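# Focus a camera until monitor dot ring collapses

## Task

Adjust the camera's focus so that the circle of dots on the small monitor shrinks to one dot, at its smallest possible size, sitting on the centre dot. Both the camera and the monitor must still stand upright on the table and face about the same direction as at the start, or the task fails. At the end the gripper must have released everything and moved away, and the focus must stay correct without the robot holding anything in place.

## Robot and tools

ROBOT. One arm: a six-joint Doosan M1013 carrying a Robotiq 2F-140 two-finger gripper. The fingers point along the gripper's +z axis and close along its y axis. end_effector_position is the point between the pads when closed. Closed fingertips reach about 33 mm past it, fully open ones about 9 mm. Closing pushes the tips roughly 24 mm further out, so keep that much room above the table. The joints, base outward, are waist, shoulder, elbow, forearm roll, wrist pitch, wrist roll. The elbow ranges -2.792 to 2.792 rad; the others -6.283 to 6.283 rad.

FRAMES. Result state lines use the scene frame: origin on the table top under the arm's base, +z up, +y to the left when looking along +x. Position is in metres, orientation is end_effector_quat_wxyz, velocities in m/s and rad/s. The base may be tilted, and the printed hand position grows less accurate at long reach. Motion commands, however, are in the gripper's own axes.

THE ROW. Every motion is given as a row of 9 numbers, each from -1 to 1: dx, dy, dz, rx, ry, rz, position, force_limit, speed. The first six are an offset, not a pose: they are measured in the gripper's axes from the gripper's measured pose when the action began (for a call's first action, the last pose a result reported). A value of 1.0 equals 0.6 m or 180 degrees; rx, ry, rz form one rotation vector. position: +1 fully open (140 mm), about -0.8 pads touch, -1 closes until blocked. force_limit: about 14 N at -1, 60 N at 0, 107 N at +1 on parts up to 40 mm wide. speed: finger gap rate, about 30 mm/s at -1, 140 at 0, 250 at +1. Optionally 6 more numbers from 0 to 1 may follow: stiffness scales for the six joints in Joint positions order; they multiply each joint's position gain and stay until rewritten. Zero offsets with low stiffness can relieve a press.

TOOLS.
- execute_actions(actions): a list of up to 15 actions; each action is a table of up to 15 rows, one row per 1/30 s step; a short table repeats its final row to fill 15 steps (0.5 s). Every row in an action is relative to that action's start pose, not the row before. An empty list just returns state and images.
- move(target, speed, stop_force, blocking): target is one row as above, offset from the pose in the latest result that shows one. The gripper follows a straight path (0.5 to 10 s, cut off at 10 s), turning the shorter way. speed is m/s, 0.002 to 0.5, default 0.25; turning is capped at twice that in rad/s. Finger values are sent at the start. stop_force (20 to 80 N, not in the first 0.2 s) ends the path when the estimated push against the motion rises that much for 2 steps; the gripper then backs to its pose 2 steps earlier. It is measured along the line to target, so it is unreliable on turning moves; omit it when moving off something you press on. Pressing can briefly exceed stop_force. blocking=false returns after 0.5 s while the arm keeps going (not allowed with stop_force); other commands are refused until a result shows the move ended.
- wait(seconds): 0 to 10, lets time run with the last command held; returns early if a running move ends.
- stop(): brakes a running move; the fingers continue.
- zoom_image(camera, region): camera is cam_high (896x504) or cam_wrist (504x504); region [x0, y0, x1, y1] in pixels from the top-left, at most 504 by 504. Useful for checking the monitor's dots.
- read_manual(section): licence texts only, no motion.
- finished_scene(scene): ends the scene after the last command is held; irreversible; reports success.

RESULT LINES. Each result gives the state, Joint positions, position_measured (counts: 3 fully open, 230 pads met; not linear), object_status (0 moving, 1 blocked while opening, 2 blocked while closing, i.e. gripping, 3 reached target or pads met), "Hand target" (where the controller now drives), and images. "pose unreachable" means the clearance check altered or blocked the command. A move adds a "move:" line: done, off_target, moving, held, fault or contact (contact means stop_force ended it, and ranks above the others), plus limits such as paced (pose clipped) or held (some steps blocked; the arm may then speed up), and distance to target.

MOTION LIMITS. Each step the command is clipped to within 70 mm and 16 degrees of the measured pose; position is favoured over orientation. After an action the arm goes no further than the last clipped pose, so long moves need several actions. Joint speeds are capped and joints arrive together.

GRIPPING. Close with position -1 and confirm object_status 2. To squeeze harder while gripping, raise force_limit and change position slightly (-1 to -0.98). Stopped fingers hold until a new position value is sent.

HAZARDS. The arm is stiff: commanding even slightly past a firm contact, or touching fast, can trigger a fault stop (10 s frozen, rest of call skipped) from joint torque over the limits (waist and shoulder 302, elbow 142, wrist joints 40 N m, held weight included) or any outside force of 144 N. Moves do not slow for obstacles. Keep holding loads short to avoid MOTOR HOT and OVER-TEMPERATURE FAULT braking. Random tugs may act on held or loose parts. Never tip the camera or monitor, turn them noticeably, or push anything off the table; avoid drops, slips and slams. Turn the focus gently, check the monitor in images, then open the fingers, back away, and call finished_scene.

Each tool is called after "Emit:" as name(argument=value, ...), one argument or row to a line, values as JSON.

## Session

Emit:
execute_actions(
  actions=[],
)

Scene clock: 0.00 s.
end_effector_position=(+0.7174, -0.6560, +0.2136) position_measured=3 object_status=3 end_effector_quat_wxyz=(-0.069, -0.458, +0.842, -0.276) end_effector_velocity=(-0.000, +0.000, -0.001) end_effector_angular_velocity=(+0.000, +0.000, -0.000)
Joint positions: [-0.623  0.534  1.439 -0.51   0.769  3.352]
Joint velocities: [-0.  0.  0. -0. -0.  0.]
Hand target: +0.717, -0.656, +0.214; -0.069, -0.458, +0.842, -0.276
Joint stiffness scale: [1. 1. 1. 1. 1. 1.]

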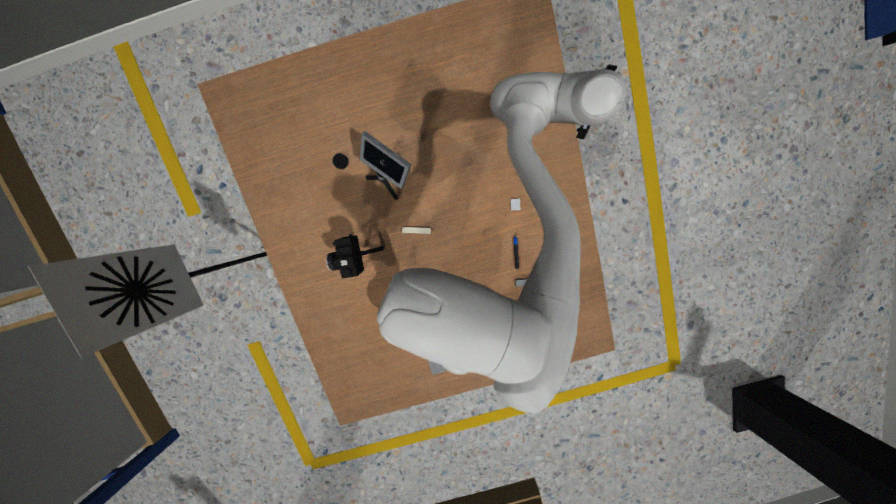

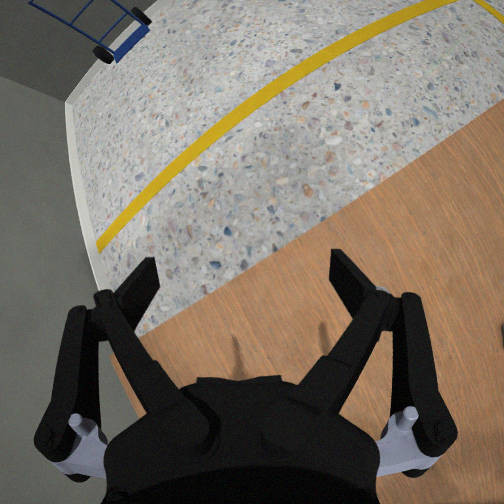

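Emit:
move(
  target=[-0.319,0.345,-0.716,-0.042,0.116,-0.179,1,-1,0],
  speed=0.4,
)

Emit:
move(
  target=[-0.73,0.333,-0.735,0,0,0,1,-1,0],
  speed=0.4,
)

Emit:
move(
  target=[-0.16,-0.006,0.137,0,0,0,0.35,-1,0],
  speed=0.2,
)

Scene clock: 17.73 s.
end_effector_position=(+0.6011, -0.2001, +0.4164) position_measured=3 object_status=3 end_effector_quat_wxyz=(-0.319, -0.610, +0.675, -0.266) end_effector_velocity=(-0.001, +0.001, +0.001) end_effector_angular_velocity=(-0.002, +0.005, -0.001)
Joint positions: [ 0.057  0.173  1.675 -0.842  1.517  3.409]
Joint velocities: [ 0.003  0.     0.    -0.001  0.006 -0.001]
Hand target: +0.601, -0.200, +0.420; -0.321, -0.611, +0.673, -0.268
Off the commanded pose: 0.004 m, 1 deg.
Joint stiffness scale: [1. 1. 1. 1. 1. 1.]
move: off_target

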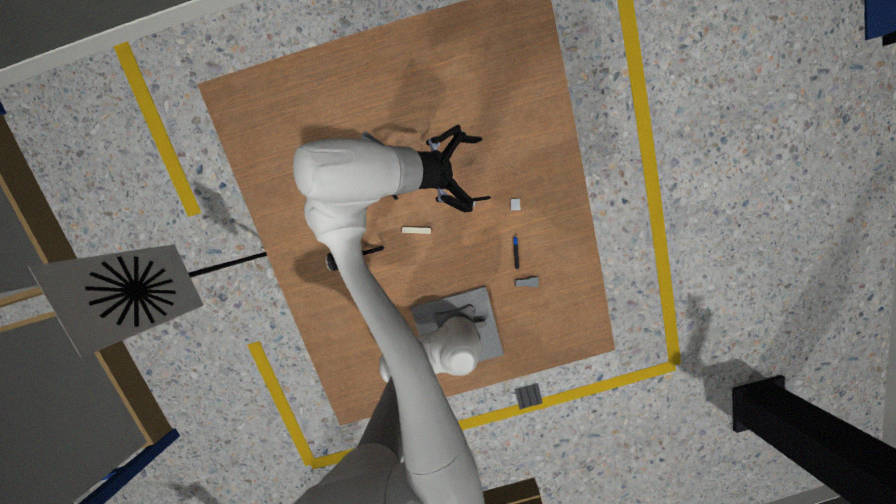

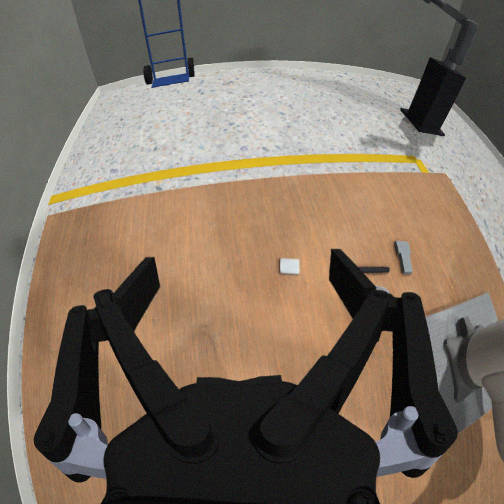

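Scene clock: 19.97 s.
end_effector_position=(+0.4752, +0.4357, +0.3804) position_measured=3 object_status=3 end_effector_quat_wxyz=(-0.319, -0.610, +0.674, -0.267) end_effector_velocity=(+0.000, +0.001, +0.002) end_effector_angular_velocity=(+0.001, -0.001, -0.002)
Joint positions: [ 0.92   0.523  1.254 -0.467  2.098  4.039]
Joint velocities: [ 0.     0.001 -0.005  0.001  0.003  0.002]
Hand target: +0.474, +0.440, +0.381; -0.318, -0.610, +0.676, -0.265
Off the commanded pose: 0.004 m, 0 deg.
Joint stiffness scale: [1. 1. 1. 1. 1. 1.]
move: off_target

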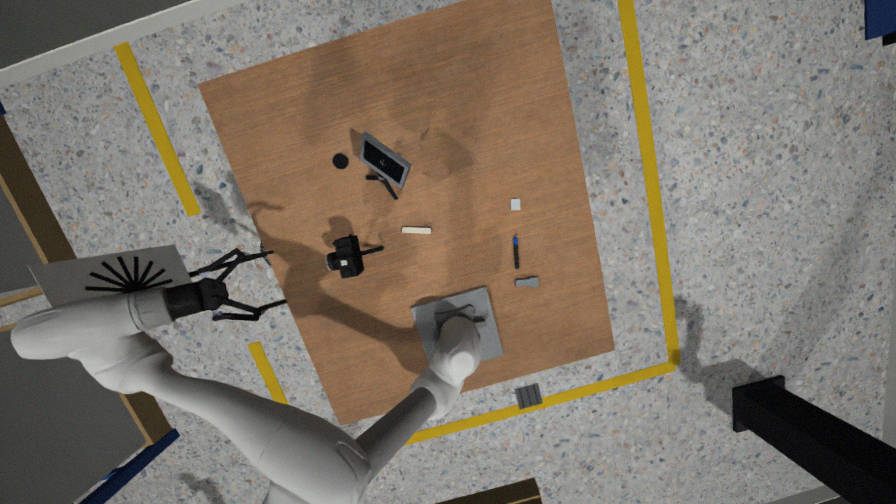

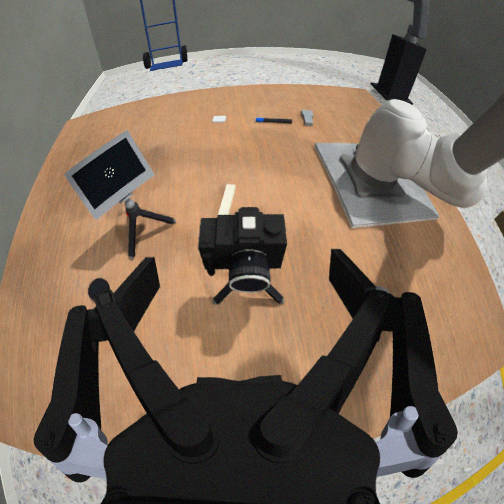

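Scene clock: 21.07 s.
end_effector_position=(+0.4785, +0.4359, +0.2592) position_measured=85 object_status=3 end_effector_quat_wxyz=(-0.317, -0.611, +0.674, -0.269) end_effector_velocity=(+0.000, +0.000, -0.001) end_effector_angular_velocity=(+0.003, -0.003, -0.001)
Joint positions: [ 0.92   0.584  1.383 -0.432  1.923  4.13 ]
Joint velocities: [-0.    -0.001  0.     0.001 -0.003  0.003]
Hand target: +0.475, +0.436, +0.254; -0.319, -0.610, +0.674, -0.267
Off the commanded pose: 0.006 m, 0 deg.
Joint stiffness scale: [1. 1. 1. 1. 1. 1.]
move: off_target

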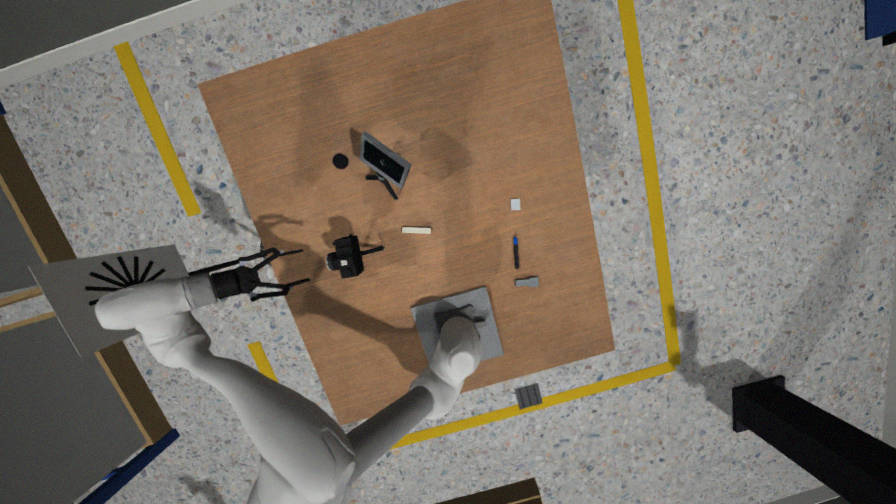

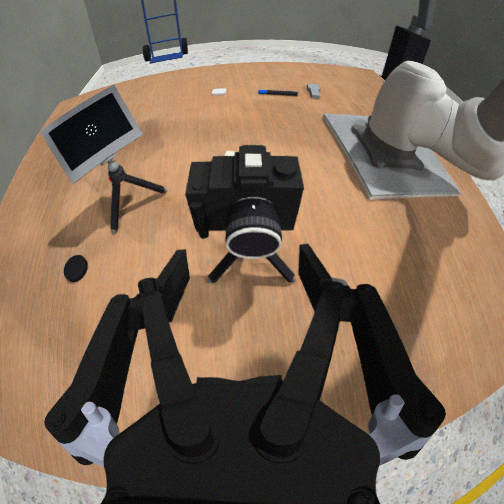

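Emit:
move(
  target=[0,0.014,0.1,0,0,0,0.35,-1,0],
  speed=0.08,
)

Emit:
zoom_image(
  camera="cam_wrist",
  region=[140, 130, 340, 330],
)

Scene clock: 39.27 s.
end_effector_position=(+0.4646, +0.3954, +0.2215) position_measured=85 object_status=3 end_effector_quat_wxyz=(-0.317, -0.613, +0.672, -0.268) end_effector_velocity=(-0.000, -0.001, -0.000) end_effector_angular_velocity=(+0.002, -0.002, -0.000)
Joint positions: [ 0.903  0.549  1.515 -0.432  1.827  4.152]
Joint velocities: [-0.001 -0.002  0.003 -0.    -0.004  0.001]
Hand target: +0.464, +0.392, +0.220; -0.317, -0.611, +0.674, -0.269
Off the commanded pose: 0.004 m, 0 deg.
Joint stiffness scale: [1. 1. 1. 1. 1. 1.]
move: off_target

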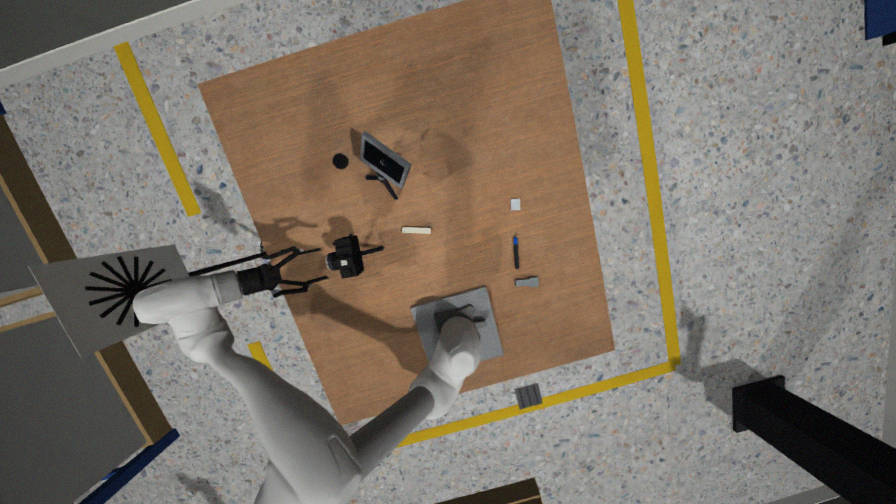

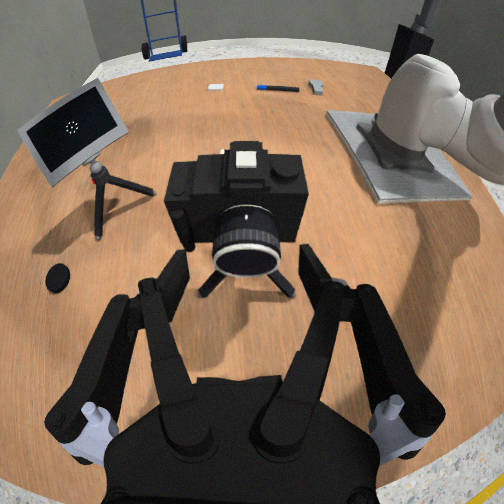

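Region (140, 130, 340, 330) of cam_wrist's 504x504 image, scaled by 2.520, with more detail than that image has.

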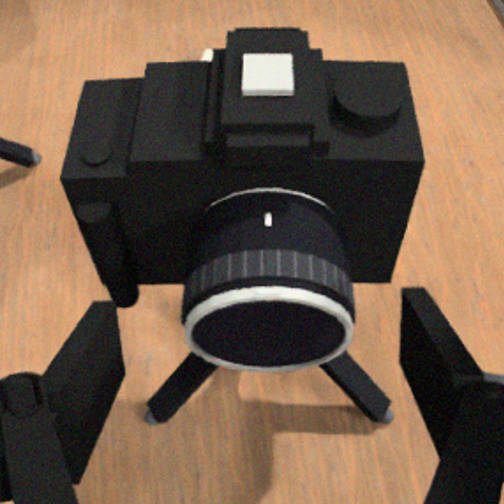

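Emit:
move(
  target=[-0.005,0.003,0.092,0,0,0,0.35,-1,0],
  speed=0.05,
)

Scene clock: 45.40 s.
end_effector_position=(+0.4565, +0.3606, +0.1836) position_measured=85 object_status=3 end_effector_quat_wxyz=(-0.317, -0.615, +0.672, -0.265) end_effector_velocity=(+0.000, -0.000, -0.000) end_effector_angular_velocity=(+0.003, -0.002, +0.000)
Joint positions: [ 0.88   0.534  1.616 -0.434  1.738  4.166]
Joint velocities: [-0.001 -0.002  0.002 -0.    -0.004  0.001]
Hand target: +0.458, +0.356, +0.183; -0.317, -0.613, +0.672, -0.268
Off the commanded pose: 0.005 m, 0 deg.
Joint stiffness scale: [1. 1. 1. 1. 1. 1.]
move: off_target

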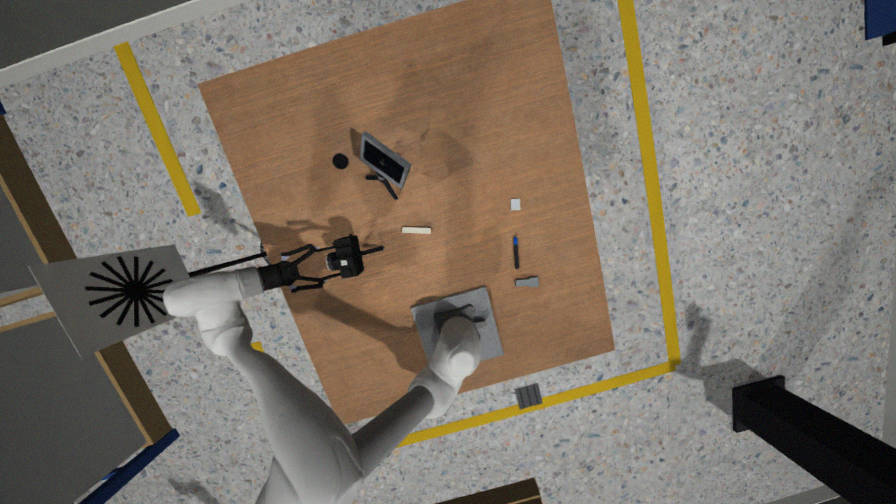

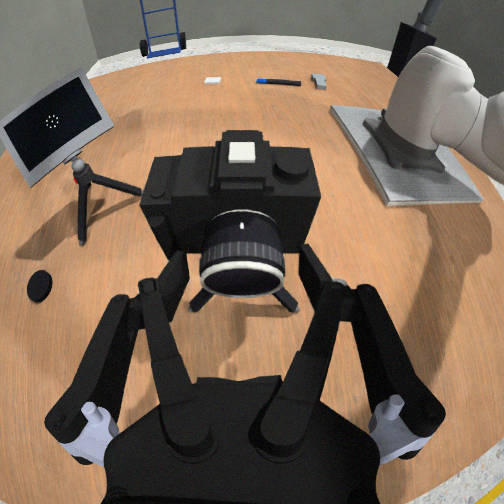

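Emit:
execute_actions(
  actions=[
    [[0,0,0,0,0,0,-1,-1,-0.7]],
    [[0,0,0,0,0,0,-1,-1,-0.7]],
  ],
)

Emit:
zoom_image(
  camera="cam_wrist",
  region=[0, 60, 130, 190],
)

Emit:
move(
  target=[-0.005,0,0.004,-0.072,0,-0.084,-1,-1,-0.7],
  speed=0.1,
)

Emit:
zoom_image(
  camera="cam_wrist",
  region=[0, 10, 130, 140],
)

Scene clock: 54.40 s.
end_effector_position=(+0.4565, +0.3605, +0.1835) position_measured=130 object_status=2 end_effector_quat_wxyz=(-0.317, -0.615, +0.672, -0.265) end_effector_velocity=(-0.000, -0.000, -0.000) end_effector_angular_velocity=(-0.001, +0.000, -0.000)
Joint positions: [ 0.88   0.534  1.616 -0.434  1.738  4.166]
Joint velocities: [ 0.     0.001  0.    -0.     0.     0.001]
Hand target: +0.457, +0.361, +0.184; -0.317, -0.615, +0.672, -0.265
Off the commanded pose: 0.000 m, 0 deg.
Joint stiffness scale: [1. 1. 1. 1. 1. 1.]

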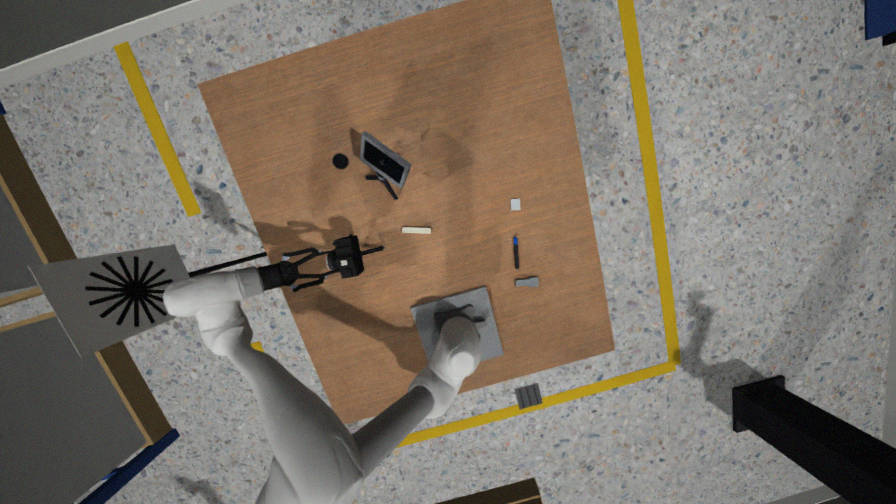

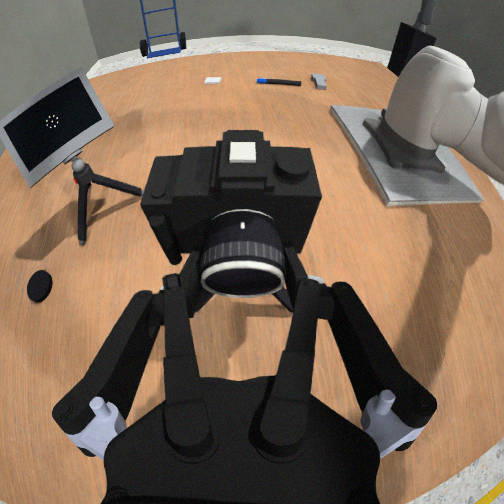

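Region (0, 60, 130, 190) of cam_wrist's 504x504 image, scaled by 3.877, with more detail than that image has.

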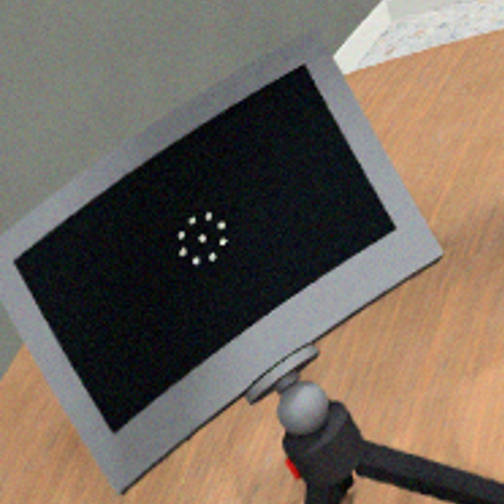

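Scene clock: 56.47 s.
end_effector_position=(+0.4571, +0.3597, +0.1829) position_measured=130 object_status=2 end_effector_quat_wxyz=(+0.414, +0.657, -0.611, +0.150) end_effector_velocity=(-0.000, +0.000, +0.000) end_effector_angular_velocity=(+0.001, +0.010, +0.001)
Joint positions: [ 0.812  0.604  1.533 -0.318  1.869  3.887]
Joint velocities: [-0.001  0.002 -0.002  0.003  0.005 -0.008]
Hand target: +0.456, +0.361, +0.180; +0.416, +0.658, -0.611, +0.144
Off the commanded pose: 0.003 m, 1 deg.
Joint stiffness scale: [1. 1. 1. 1. 1. 1.]
move: done

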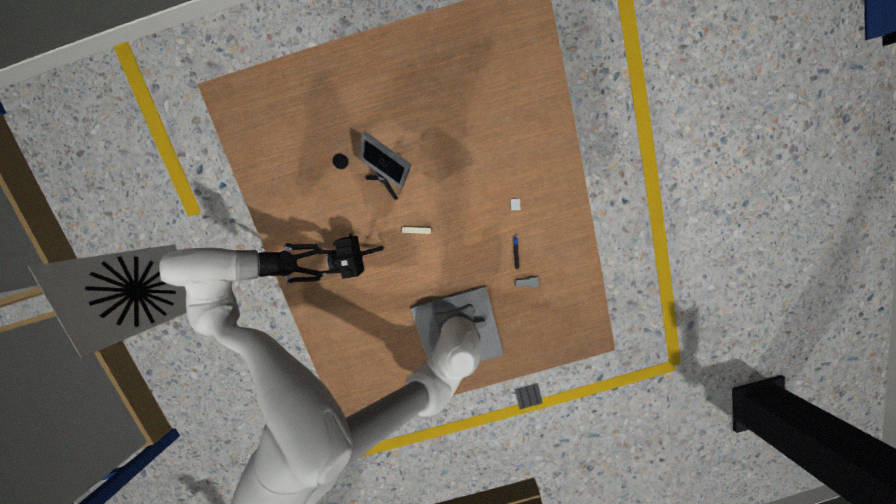

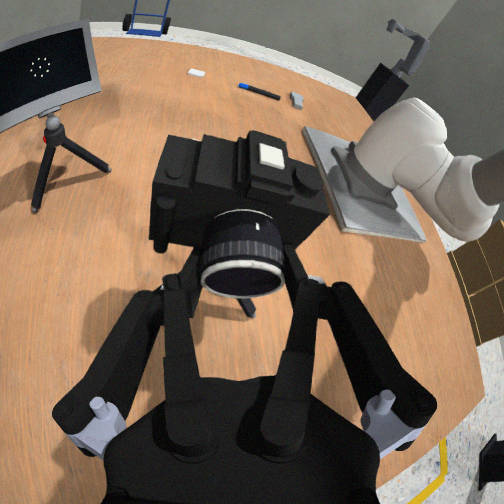

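Region (0, 10, 130, 140) of cam_wrist's 504x504 image, scaled by 3.877, with more detail than that image has.

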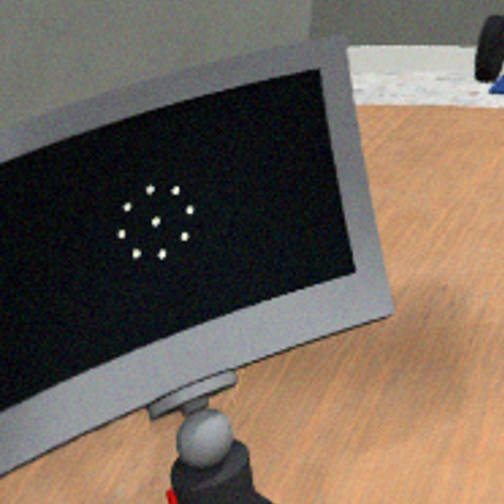

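Emit:
move(
  target=[0.002,0,0.002,0.18,0,0.211,-1,-1,-0.7],
  speed=0.15,
)

Emit:
zoom_image(
  camera="cam_wrist",
  region=[30, 110, 160, 260],
)

Scene clock: 63.87 s.
end_effector_position=(+0.4569, +0.3595, +0.1840) position_measured=130 object_status=2 end_effector_quat_wxyz=(-0.151, -0.513, +0.725, -0.434) end_effector_velocity=(+0.000, -0.000, -0.000) end_effector_angular_velocity=(-0.002, -0.010, -0.001)
Joint positions: [ 1.003  0.487  1.75  -0.677  1.621  4.669]
Joint velocities: [ 0.002  0.001  0.002 -0.005 -0.001  0.011]
Hand target: +0.457, +0.358, +0.183; -0.147, -0.513, +0.724, -0.436
Off the commanded pose: 0.002 m, 1 deg.
Joint stiffness scale: [1. 1. 1. 1. 1. 1.]
move: done

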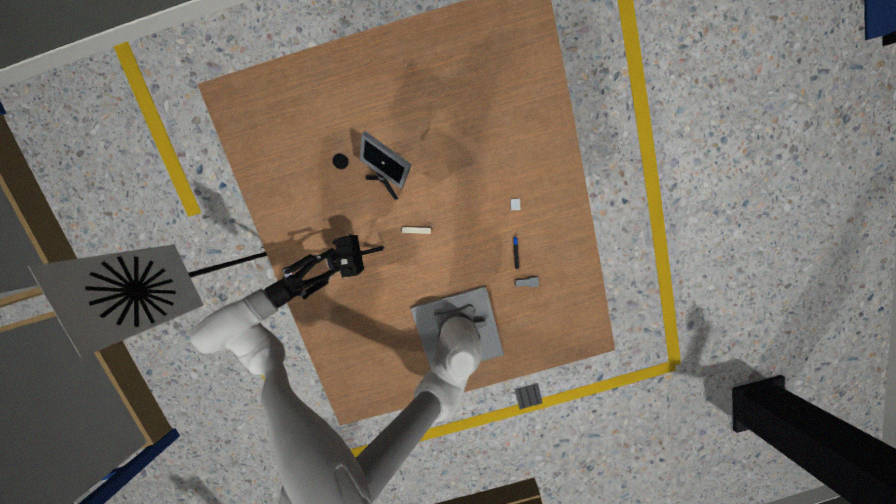

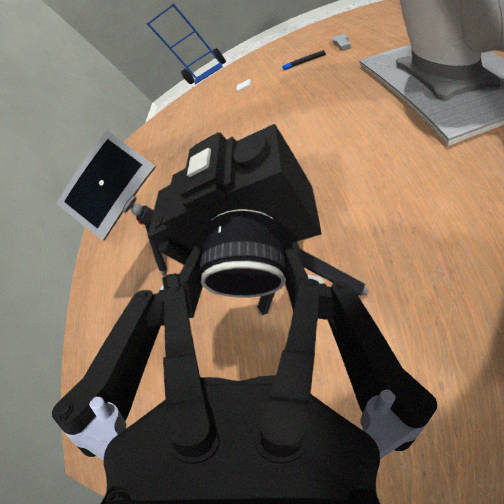

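Region (30, 110, 160, 260) of cam_wrist's 504x504 image, scaled by 3.360, with more detail than that image has; it fills the left 437 columns of this view, and the rest is white.

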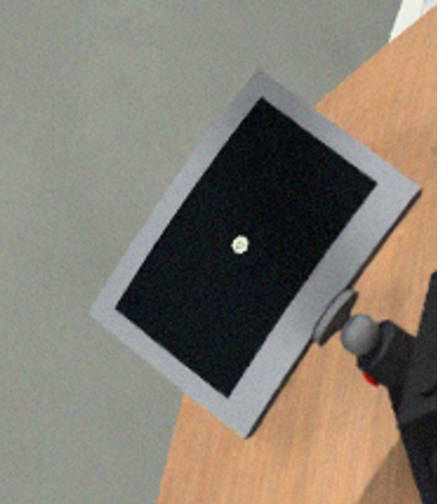

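Emit:
move(
  target=[0.0,0.002,0.003,0.052,0,0.061,-1,-1,-0.7],
  speed=0.06,
)

Emit:
zoom_image(
  camera="cam_wrist",
  region=[80, 150, 170, 260],
)

Scene clock: 70.80 s.
end_effector_position=(+0.4569, +0.3600, +0.1846) position_measured=130 object_status=2 end_effector_quat_wxyz=(-0.068, -0.452, +0.736, -0.500) end_effector_velocity=(+0.001, +0.001, +0.000) end_effector_angular_velocity=(+0.002, -0.014, -0.001)
Joint positions: [ 1.055  0.495  1.802 -0.793  1.614  4.925]
Joint velocities: [ 0.002  0.001  0.001 -0.006 -0.001  0.014]
Hand target: +0.456, +0.358, +0.182; -0.067, -0.452, +0.733, -0.504
Off the commanded pose: 0.003 m, 1 deg.
Joint stiffness scale: [1. 1. 1. 1. 1. 1.]
move: done

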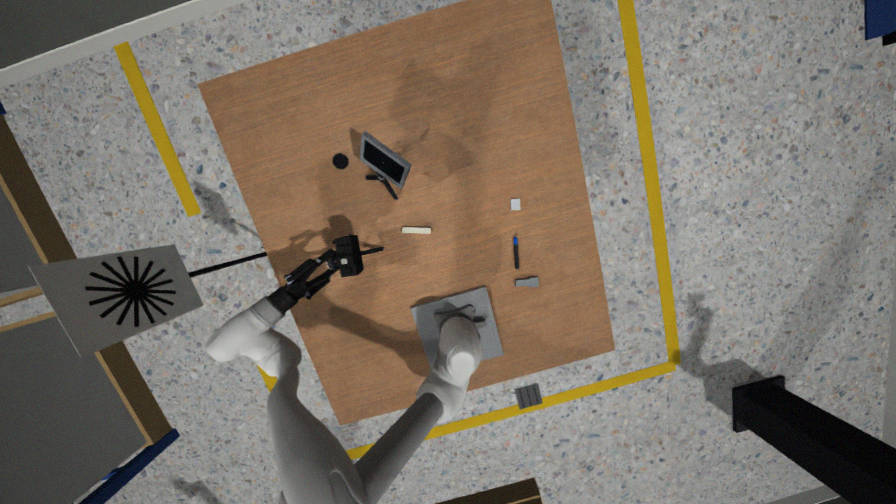

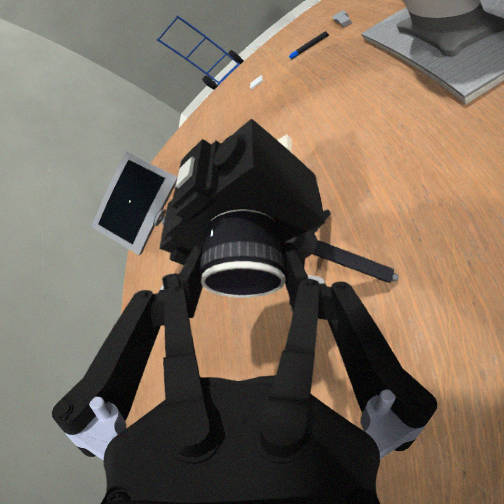

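Region (80, 150, 170, 260) of cam_wrist's 504x504 image, scaled by 4.582, with more detail than that image has; it fills the left 412 columns of this view, and the rest is white.

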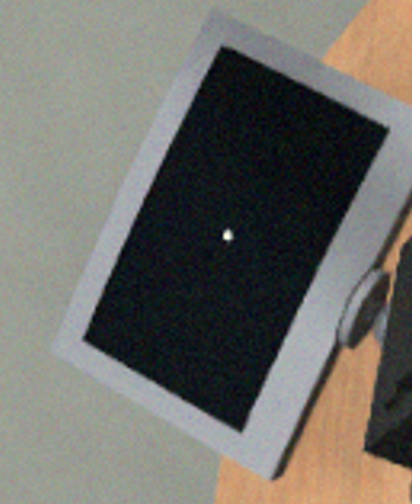

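Emit:
execute_actions(
  actions=[
    [[0,0,0,0,0,0,0.35,-1,-0.5]],
    [[0,0,0,0,0,0,0.35,-1,-0.5]],
  ],
)

Emit:
move(
  target=[-0.005,0.005,0.002,-0.159,0,-0.186,0.35,-1,0],
  speed=0.25,
)

Emit:
zoom_image(
  camera="cam_wrist",
  region=[0, 60, 130, 190],
)

Emit:
zoom_image(
  camera="cam_wrist",
  region=[30, 100, 74, 144],
)

Scene clock: 79.50 s.
end_effector_position=(+0.4569, +0.3601, +0.1846) position_measured=85 object_status=3 end_effector_quat_wxyz=(-0.067, -0.451, +0.736, -0.500) end_effector_velocity=(-0.000, -0.000, -0.001) end_effector_angular_velocity=(-0.002, +0.001, +0.000)
Joint positions: [ 1.055  0.495  1.802 -0.794  1.614  4.926]
Joint velocities: [ 0.     0.001  0.001 -0.    -0.    -0.   ]
Hand target: +0.457, +0.360, +0.185; -0.067, -0.451, +0.736, -0.500
Off the commanded pose: 0.000 m, 0 deg.
Joint stiffness scale: [1. 1. 1. 1. 1. 1.]

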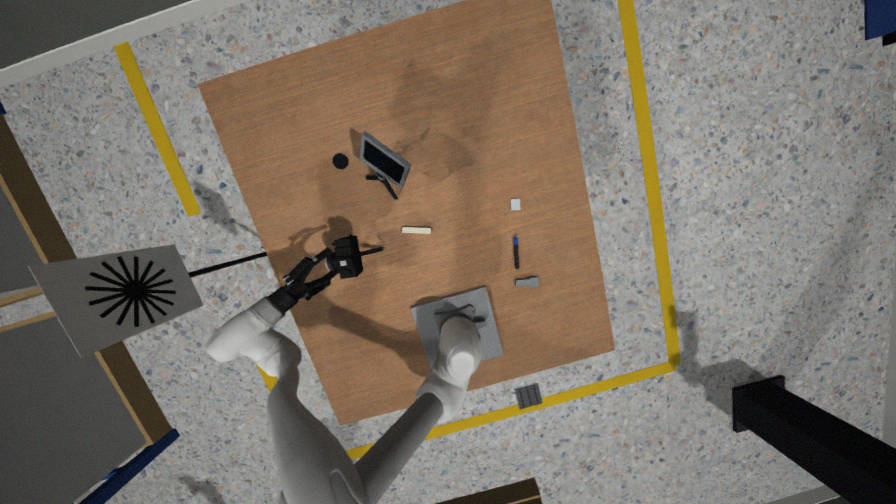

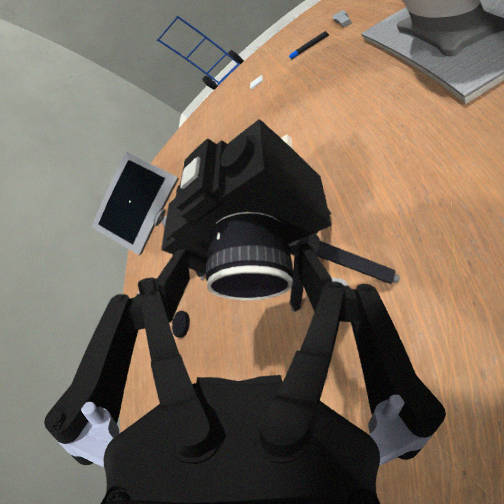

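Scene clock: 81.50 s.
end_effector_position=(+0.4562, +0.3591, +0.1799) position_measured=85 object_status=3 end_effector_quat_wxyz=(-0.313, -0.611, +0.675, -0.270) end_effector_velocity=(-0.000, +0.000, -0.000) end_effector_angular_velocity=(+0.000, +0.010, +0.000)
Joint positions: [ 0.882  0.534  1.625 -0.439  1.728  4.184]
Joint velocities: [-0.002  0.002 -0.002  0.004  0.004 -0.009]
Hand target: +0.457, +0.361, +0.180; -0.315, -0.612, +0.676, -0.265
Off the commanded pose: 0.002 m, 1 deg.
Joint stiffness scale: [1. 1. 1. 1. 1. 1.]
move: done

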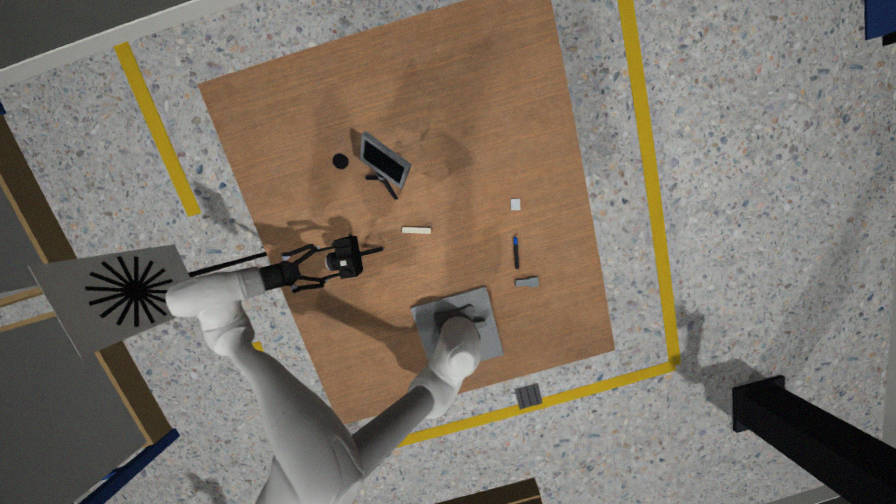

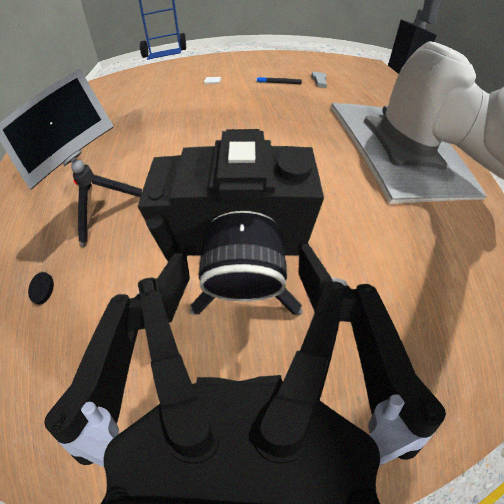

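Region (0, 60, 130, 190) of cam_wrist's 504x504 image, scaled by 3.877, with more detail than that image has.

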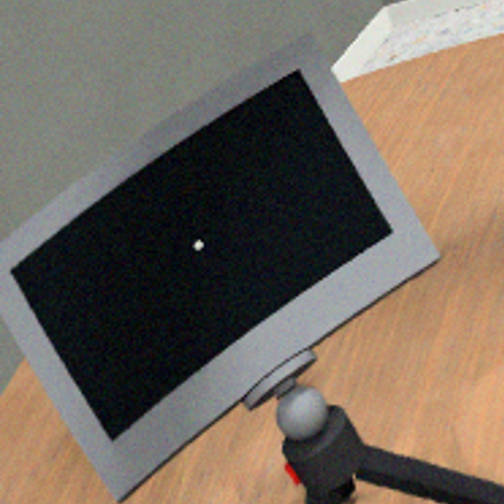

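Region (30, 100, 74, 144) of cam_wrist's 504x504 image, scaled by 11.455, with more detail than that image has.

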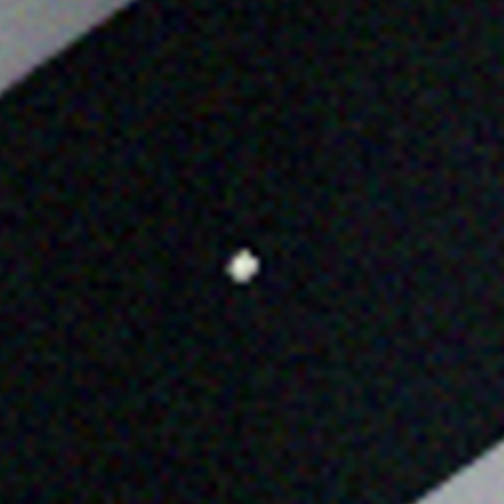

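Emit:
execute_actions(
  actions=[
    [[0,0,0,0,0,0,-1,-1,-0.7]],
    [[0,0,0,0,0,0,-1,-1,-0.7]],
  ],
)

Emit:
move(
  target=[0,0,0,0.011,0,0.0127,-1,-1,-0.7],
  speed=0.03,
)

Emit:
zoom_image(
  camera="cam_wrist",
  region=[30, 105, 74, 149],
)

Scene clock: 88.37 s.
end_effector_position=(+0.4561, +0.3591, +0.1799) position_measured=130 object_status=2 end_effector_quat_wxyz=(-0.313, -0.611, +0.675, -0.269) end_effector_velocity=(+0.000, -0.000, -0.000) end_effector_angular_velocity=(-0.001, +0.000, -0.000)
Joint positions: [ 0.882  0.534  1.625 -0.438  1.728  4.183]
Joint velocities: [-0.     0.001 -0.    -0.     0.001  0.   ]
Hand target: +0.456, +0.359, +0.180; -0.313, -0.611, +0.675, -0.269
Off the commanded pose: 0.000 m, 0 deg.
Joint stiffness scale: [1. 1. 1. 1. 1. 1.]

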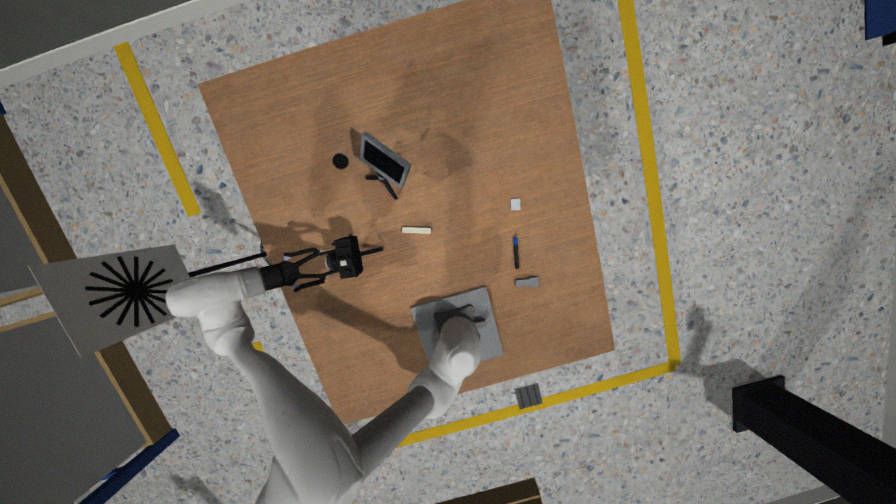

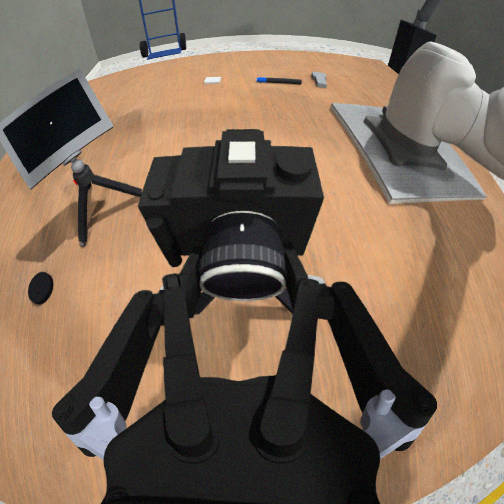

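Scene clock: 89.47 s.
end_effector_position=(+0.4566, +0.3606, +0.1799) position_measured=130 object_status=2 end_effector_quat_wxyz=(-0.300, -0.603, +0.683, -0.283) end_effector_velocity=(+0.000, -0.000, +0.000) end_effector_angular_velocity=(-0.001, -0.007, -0.000)
Joint positions: [ 0.891  0.528  1.632 -0.453  1.715  4.224]
Joint velocities: [ 0.001 -0.001  0.001 -0.003 -0.002  0.006]
Hand target: +0.456, +0.359, +0.180; -0.297, -0.603, +0.682, -0.287
Off the commanded pose: 0.002 m, 1 deg.
Joint stiffness scale: [1. 1. 1. 1. 1. 1.]
move: done

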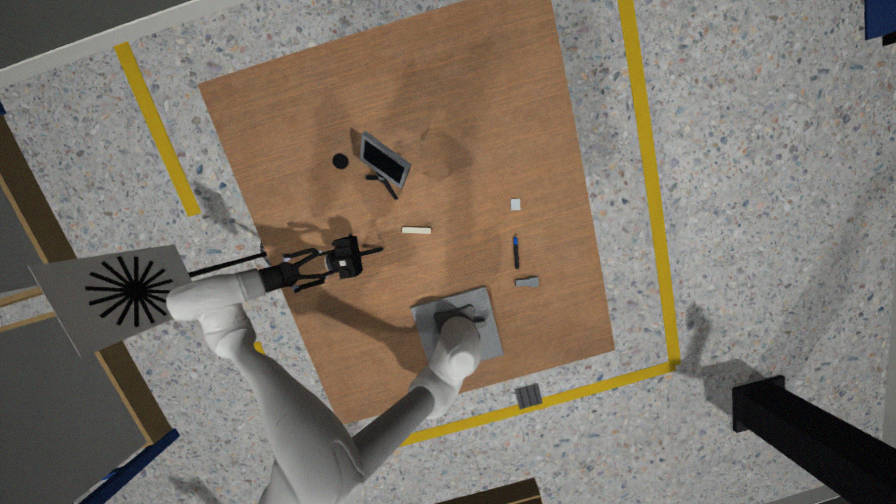

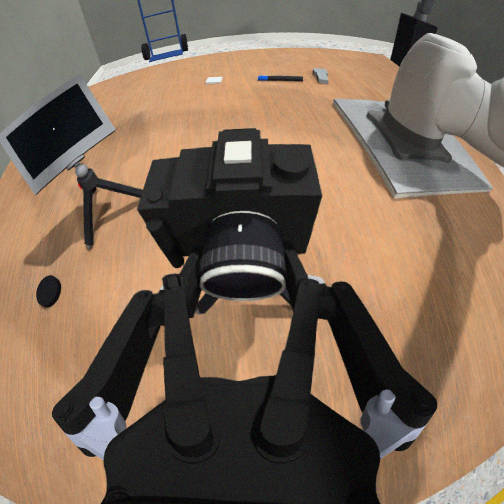

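Region (30, 105, 74, 149) of cam_wrist's 504x504 image, scaled by 11.455, with more detail than that image has.

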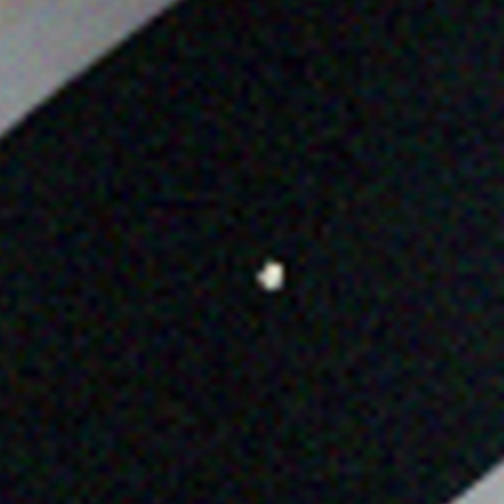

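Smaller now. Release and retreat.

Emit:
execute_actions(
  actions=[
    [[0,0,0,0,0,0,0.4,-1,0]],
  ],
)

Emit:
move(
  target=[0,0,-0.2,0,0,0,0.4,-1,0],
  speed=0.15,
)

Emit:
zoom_image(
  camera="cam_wrist",
  region=[40, 80, 150, 190],
)

Scene clock: 96.07 s.
end_effector_position=(+0.4566, +0.3606, +0.1799) position_measured=78 object_status=3 end_effector_quat_wxyz=(-0.300, -0.603, +0.683, -0.283) end_effector_velocity=(+0.000, +0.000, +0.000) end_effector_angular_velocity=(+0.000, -0.001, -0.000)
Joint positions: [ 0.891  0.528  1.632 -0.453  1.715  4.225]
Joint velocities: [-0. -0. -0. -0. -0.  0.]
Hand target: +0.457, +0.361, +0.180; -0.300, -0.603, +0.683, -0.283
Off the commanded pose: 0.000 m, 0 deg.
Joint stiffness scale: [1. 1. 1. 1. 1. 1.]

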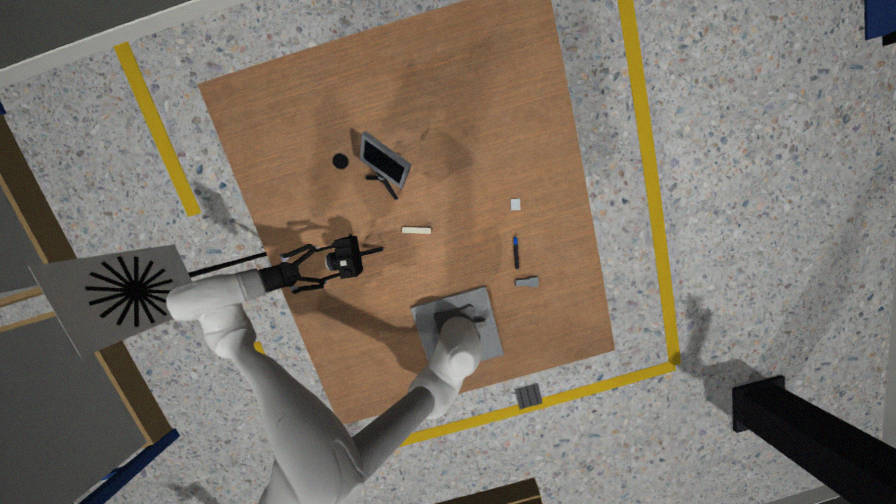

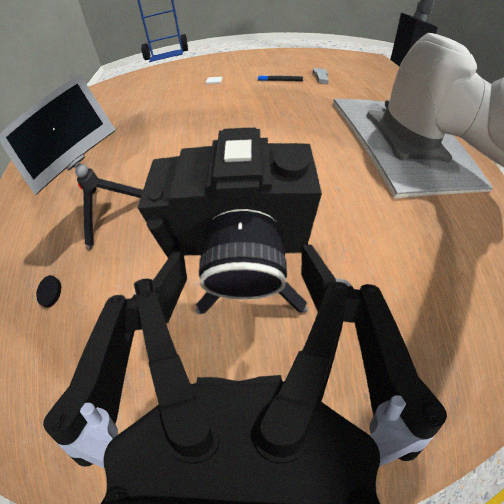

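Scene clock: 97.30 s.
end_effector_position=(+0.4664, +0.4462, +0.2585) position_measured=78 object_status=3 end_effector_quat_wxyz=(-0.299, -0.601, +0.684, -0.286) end_effector_velocity=(-0.000, +0.001, +0.001) end_effector_angular_velocity=(-0.003, +0.002, -0.002)
Joint positions: [ 0.95   0.575  1.396 -0.44   1.909  4.194]
Joint velocities: [ 0.     0.002 -0.004  0.     0.006 -0.001]
Hand target: +0.465, +0.450, +0.259; -0.300, -0.603, +0.683, -0.283
Off the commanded pose: 0.005 m, 1 deg.
Joint stiffness scale: [1. 1. 1. 1. 1. 1.]
move: off_target

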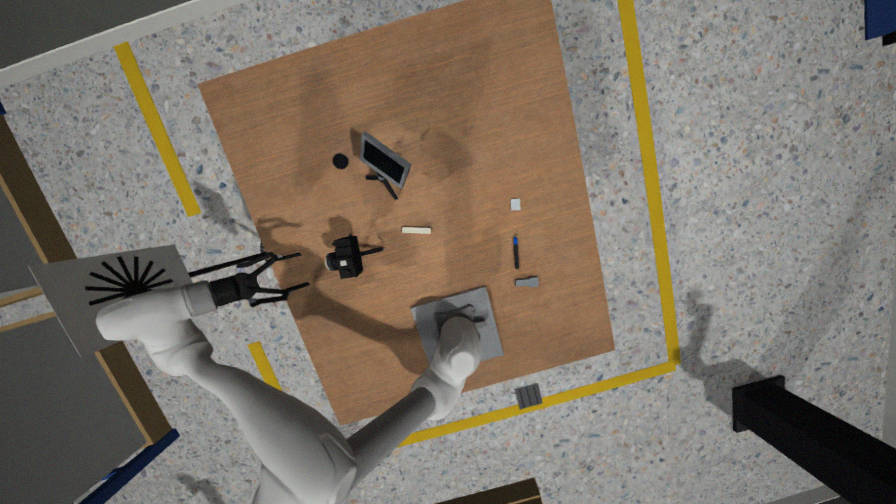

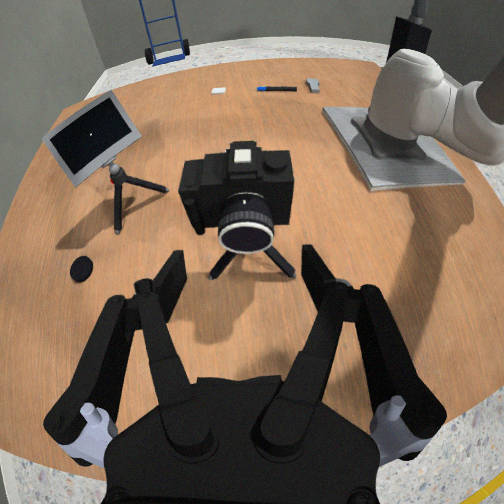

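Region (40, 80, 150, 190) of cam_wrist's 504x504 image, scaled by 4.582, with more detail than that image has.

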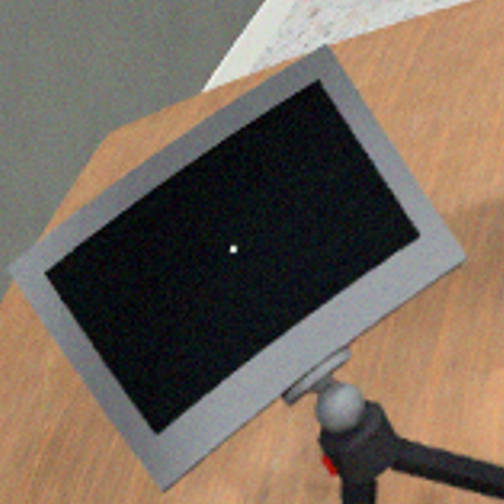

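Emit:
finished_scene(
  scene=2,
)

The scene is finished: the task was done.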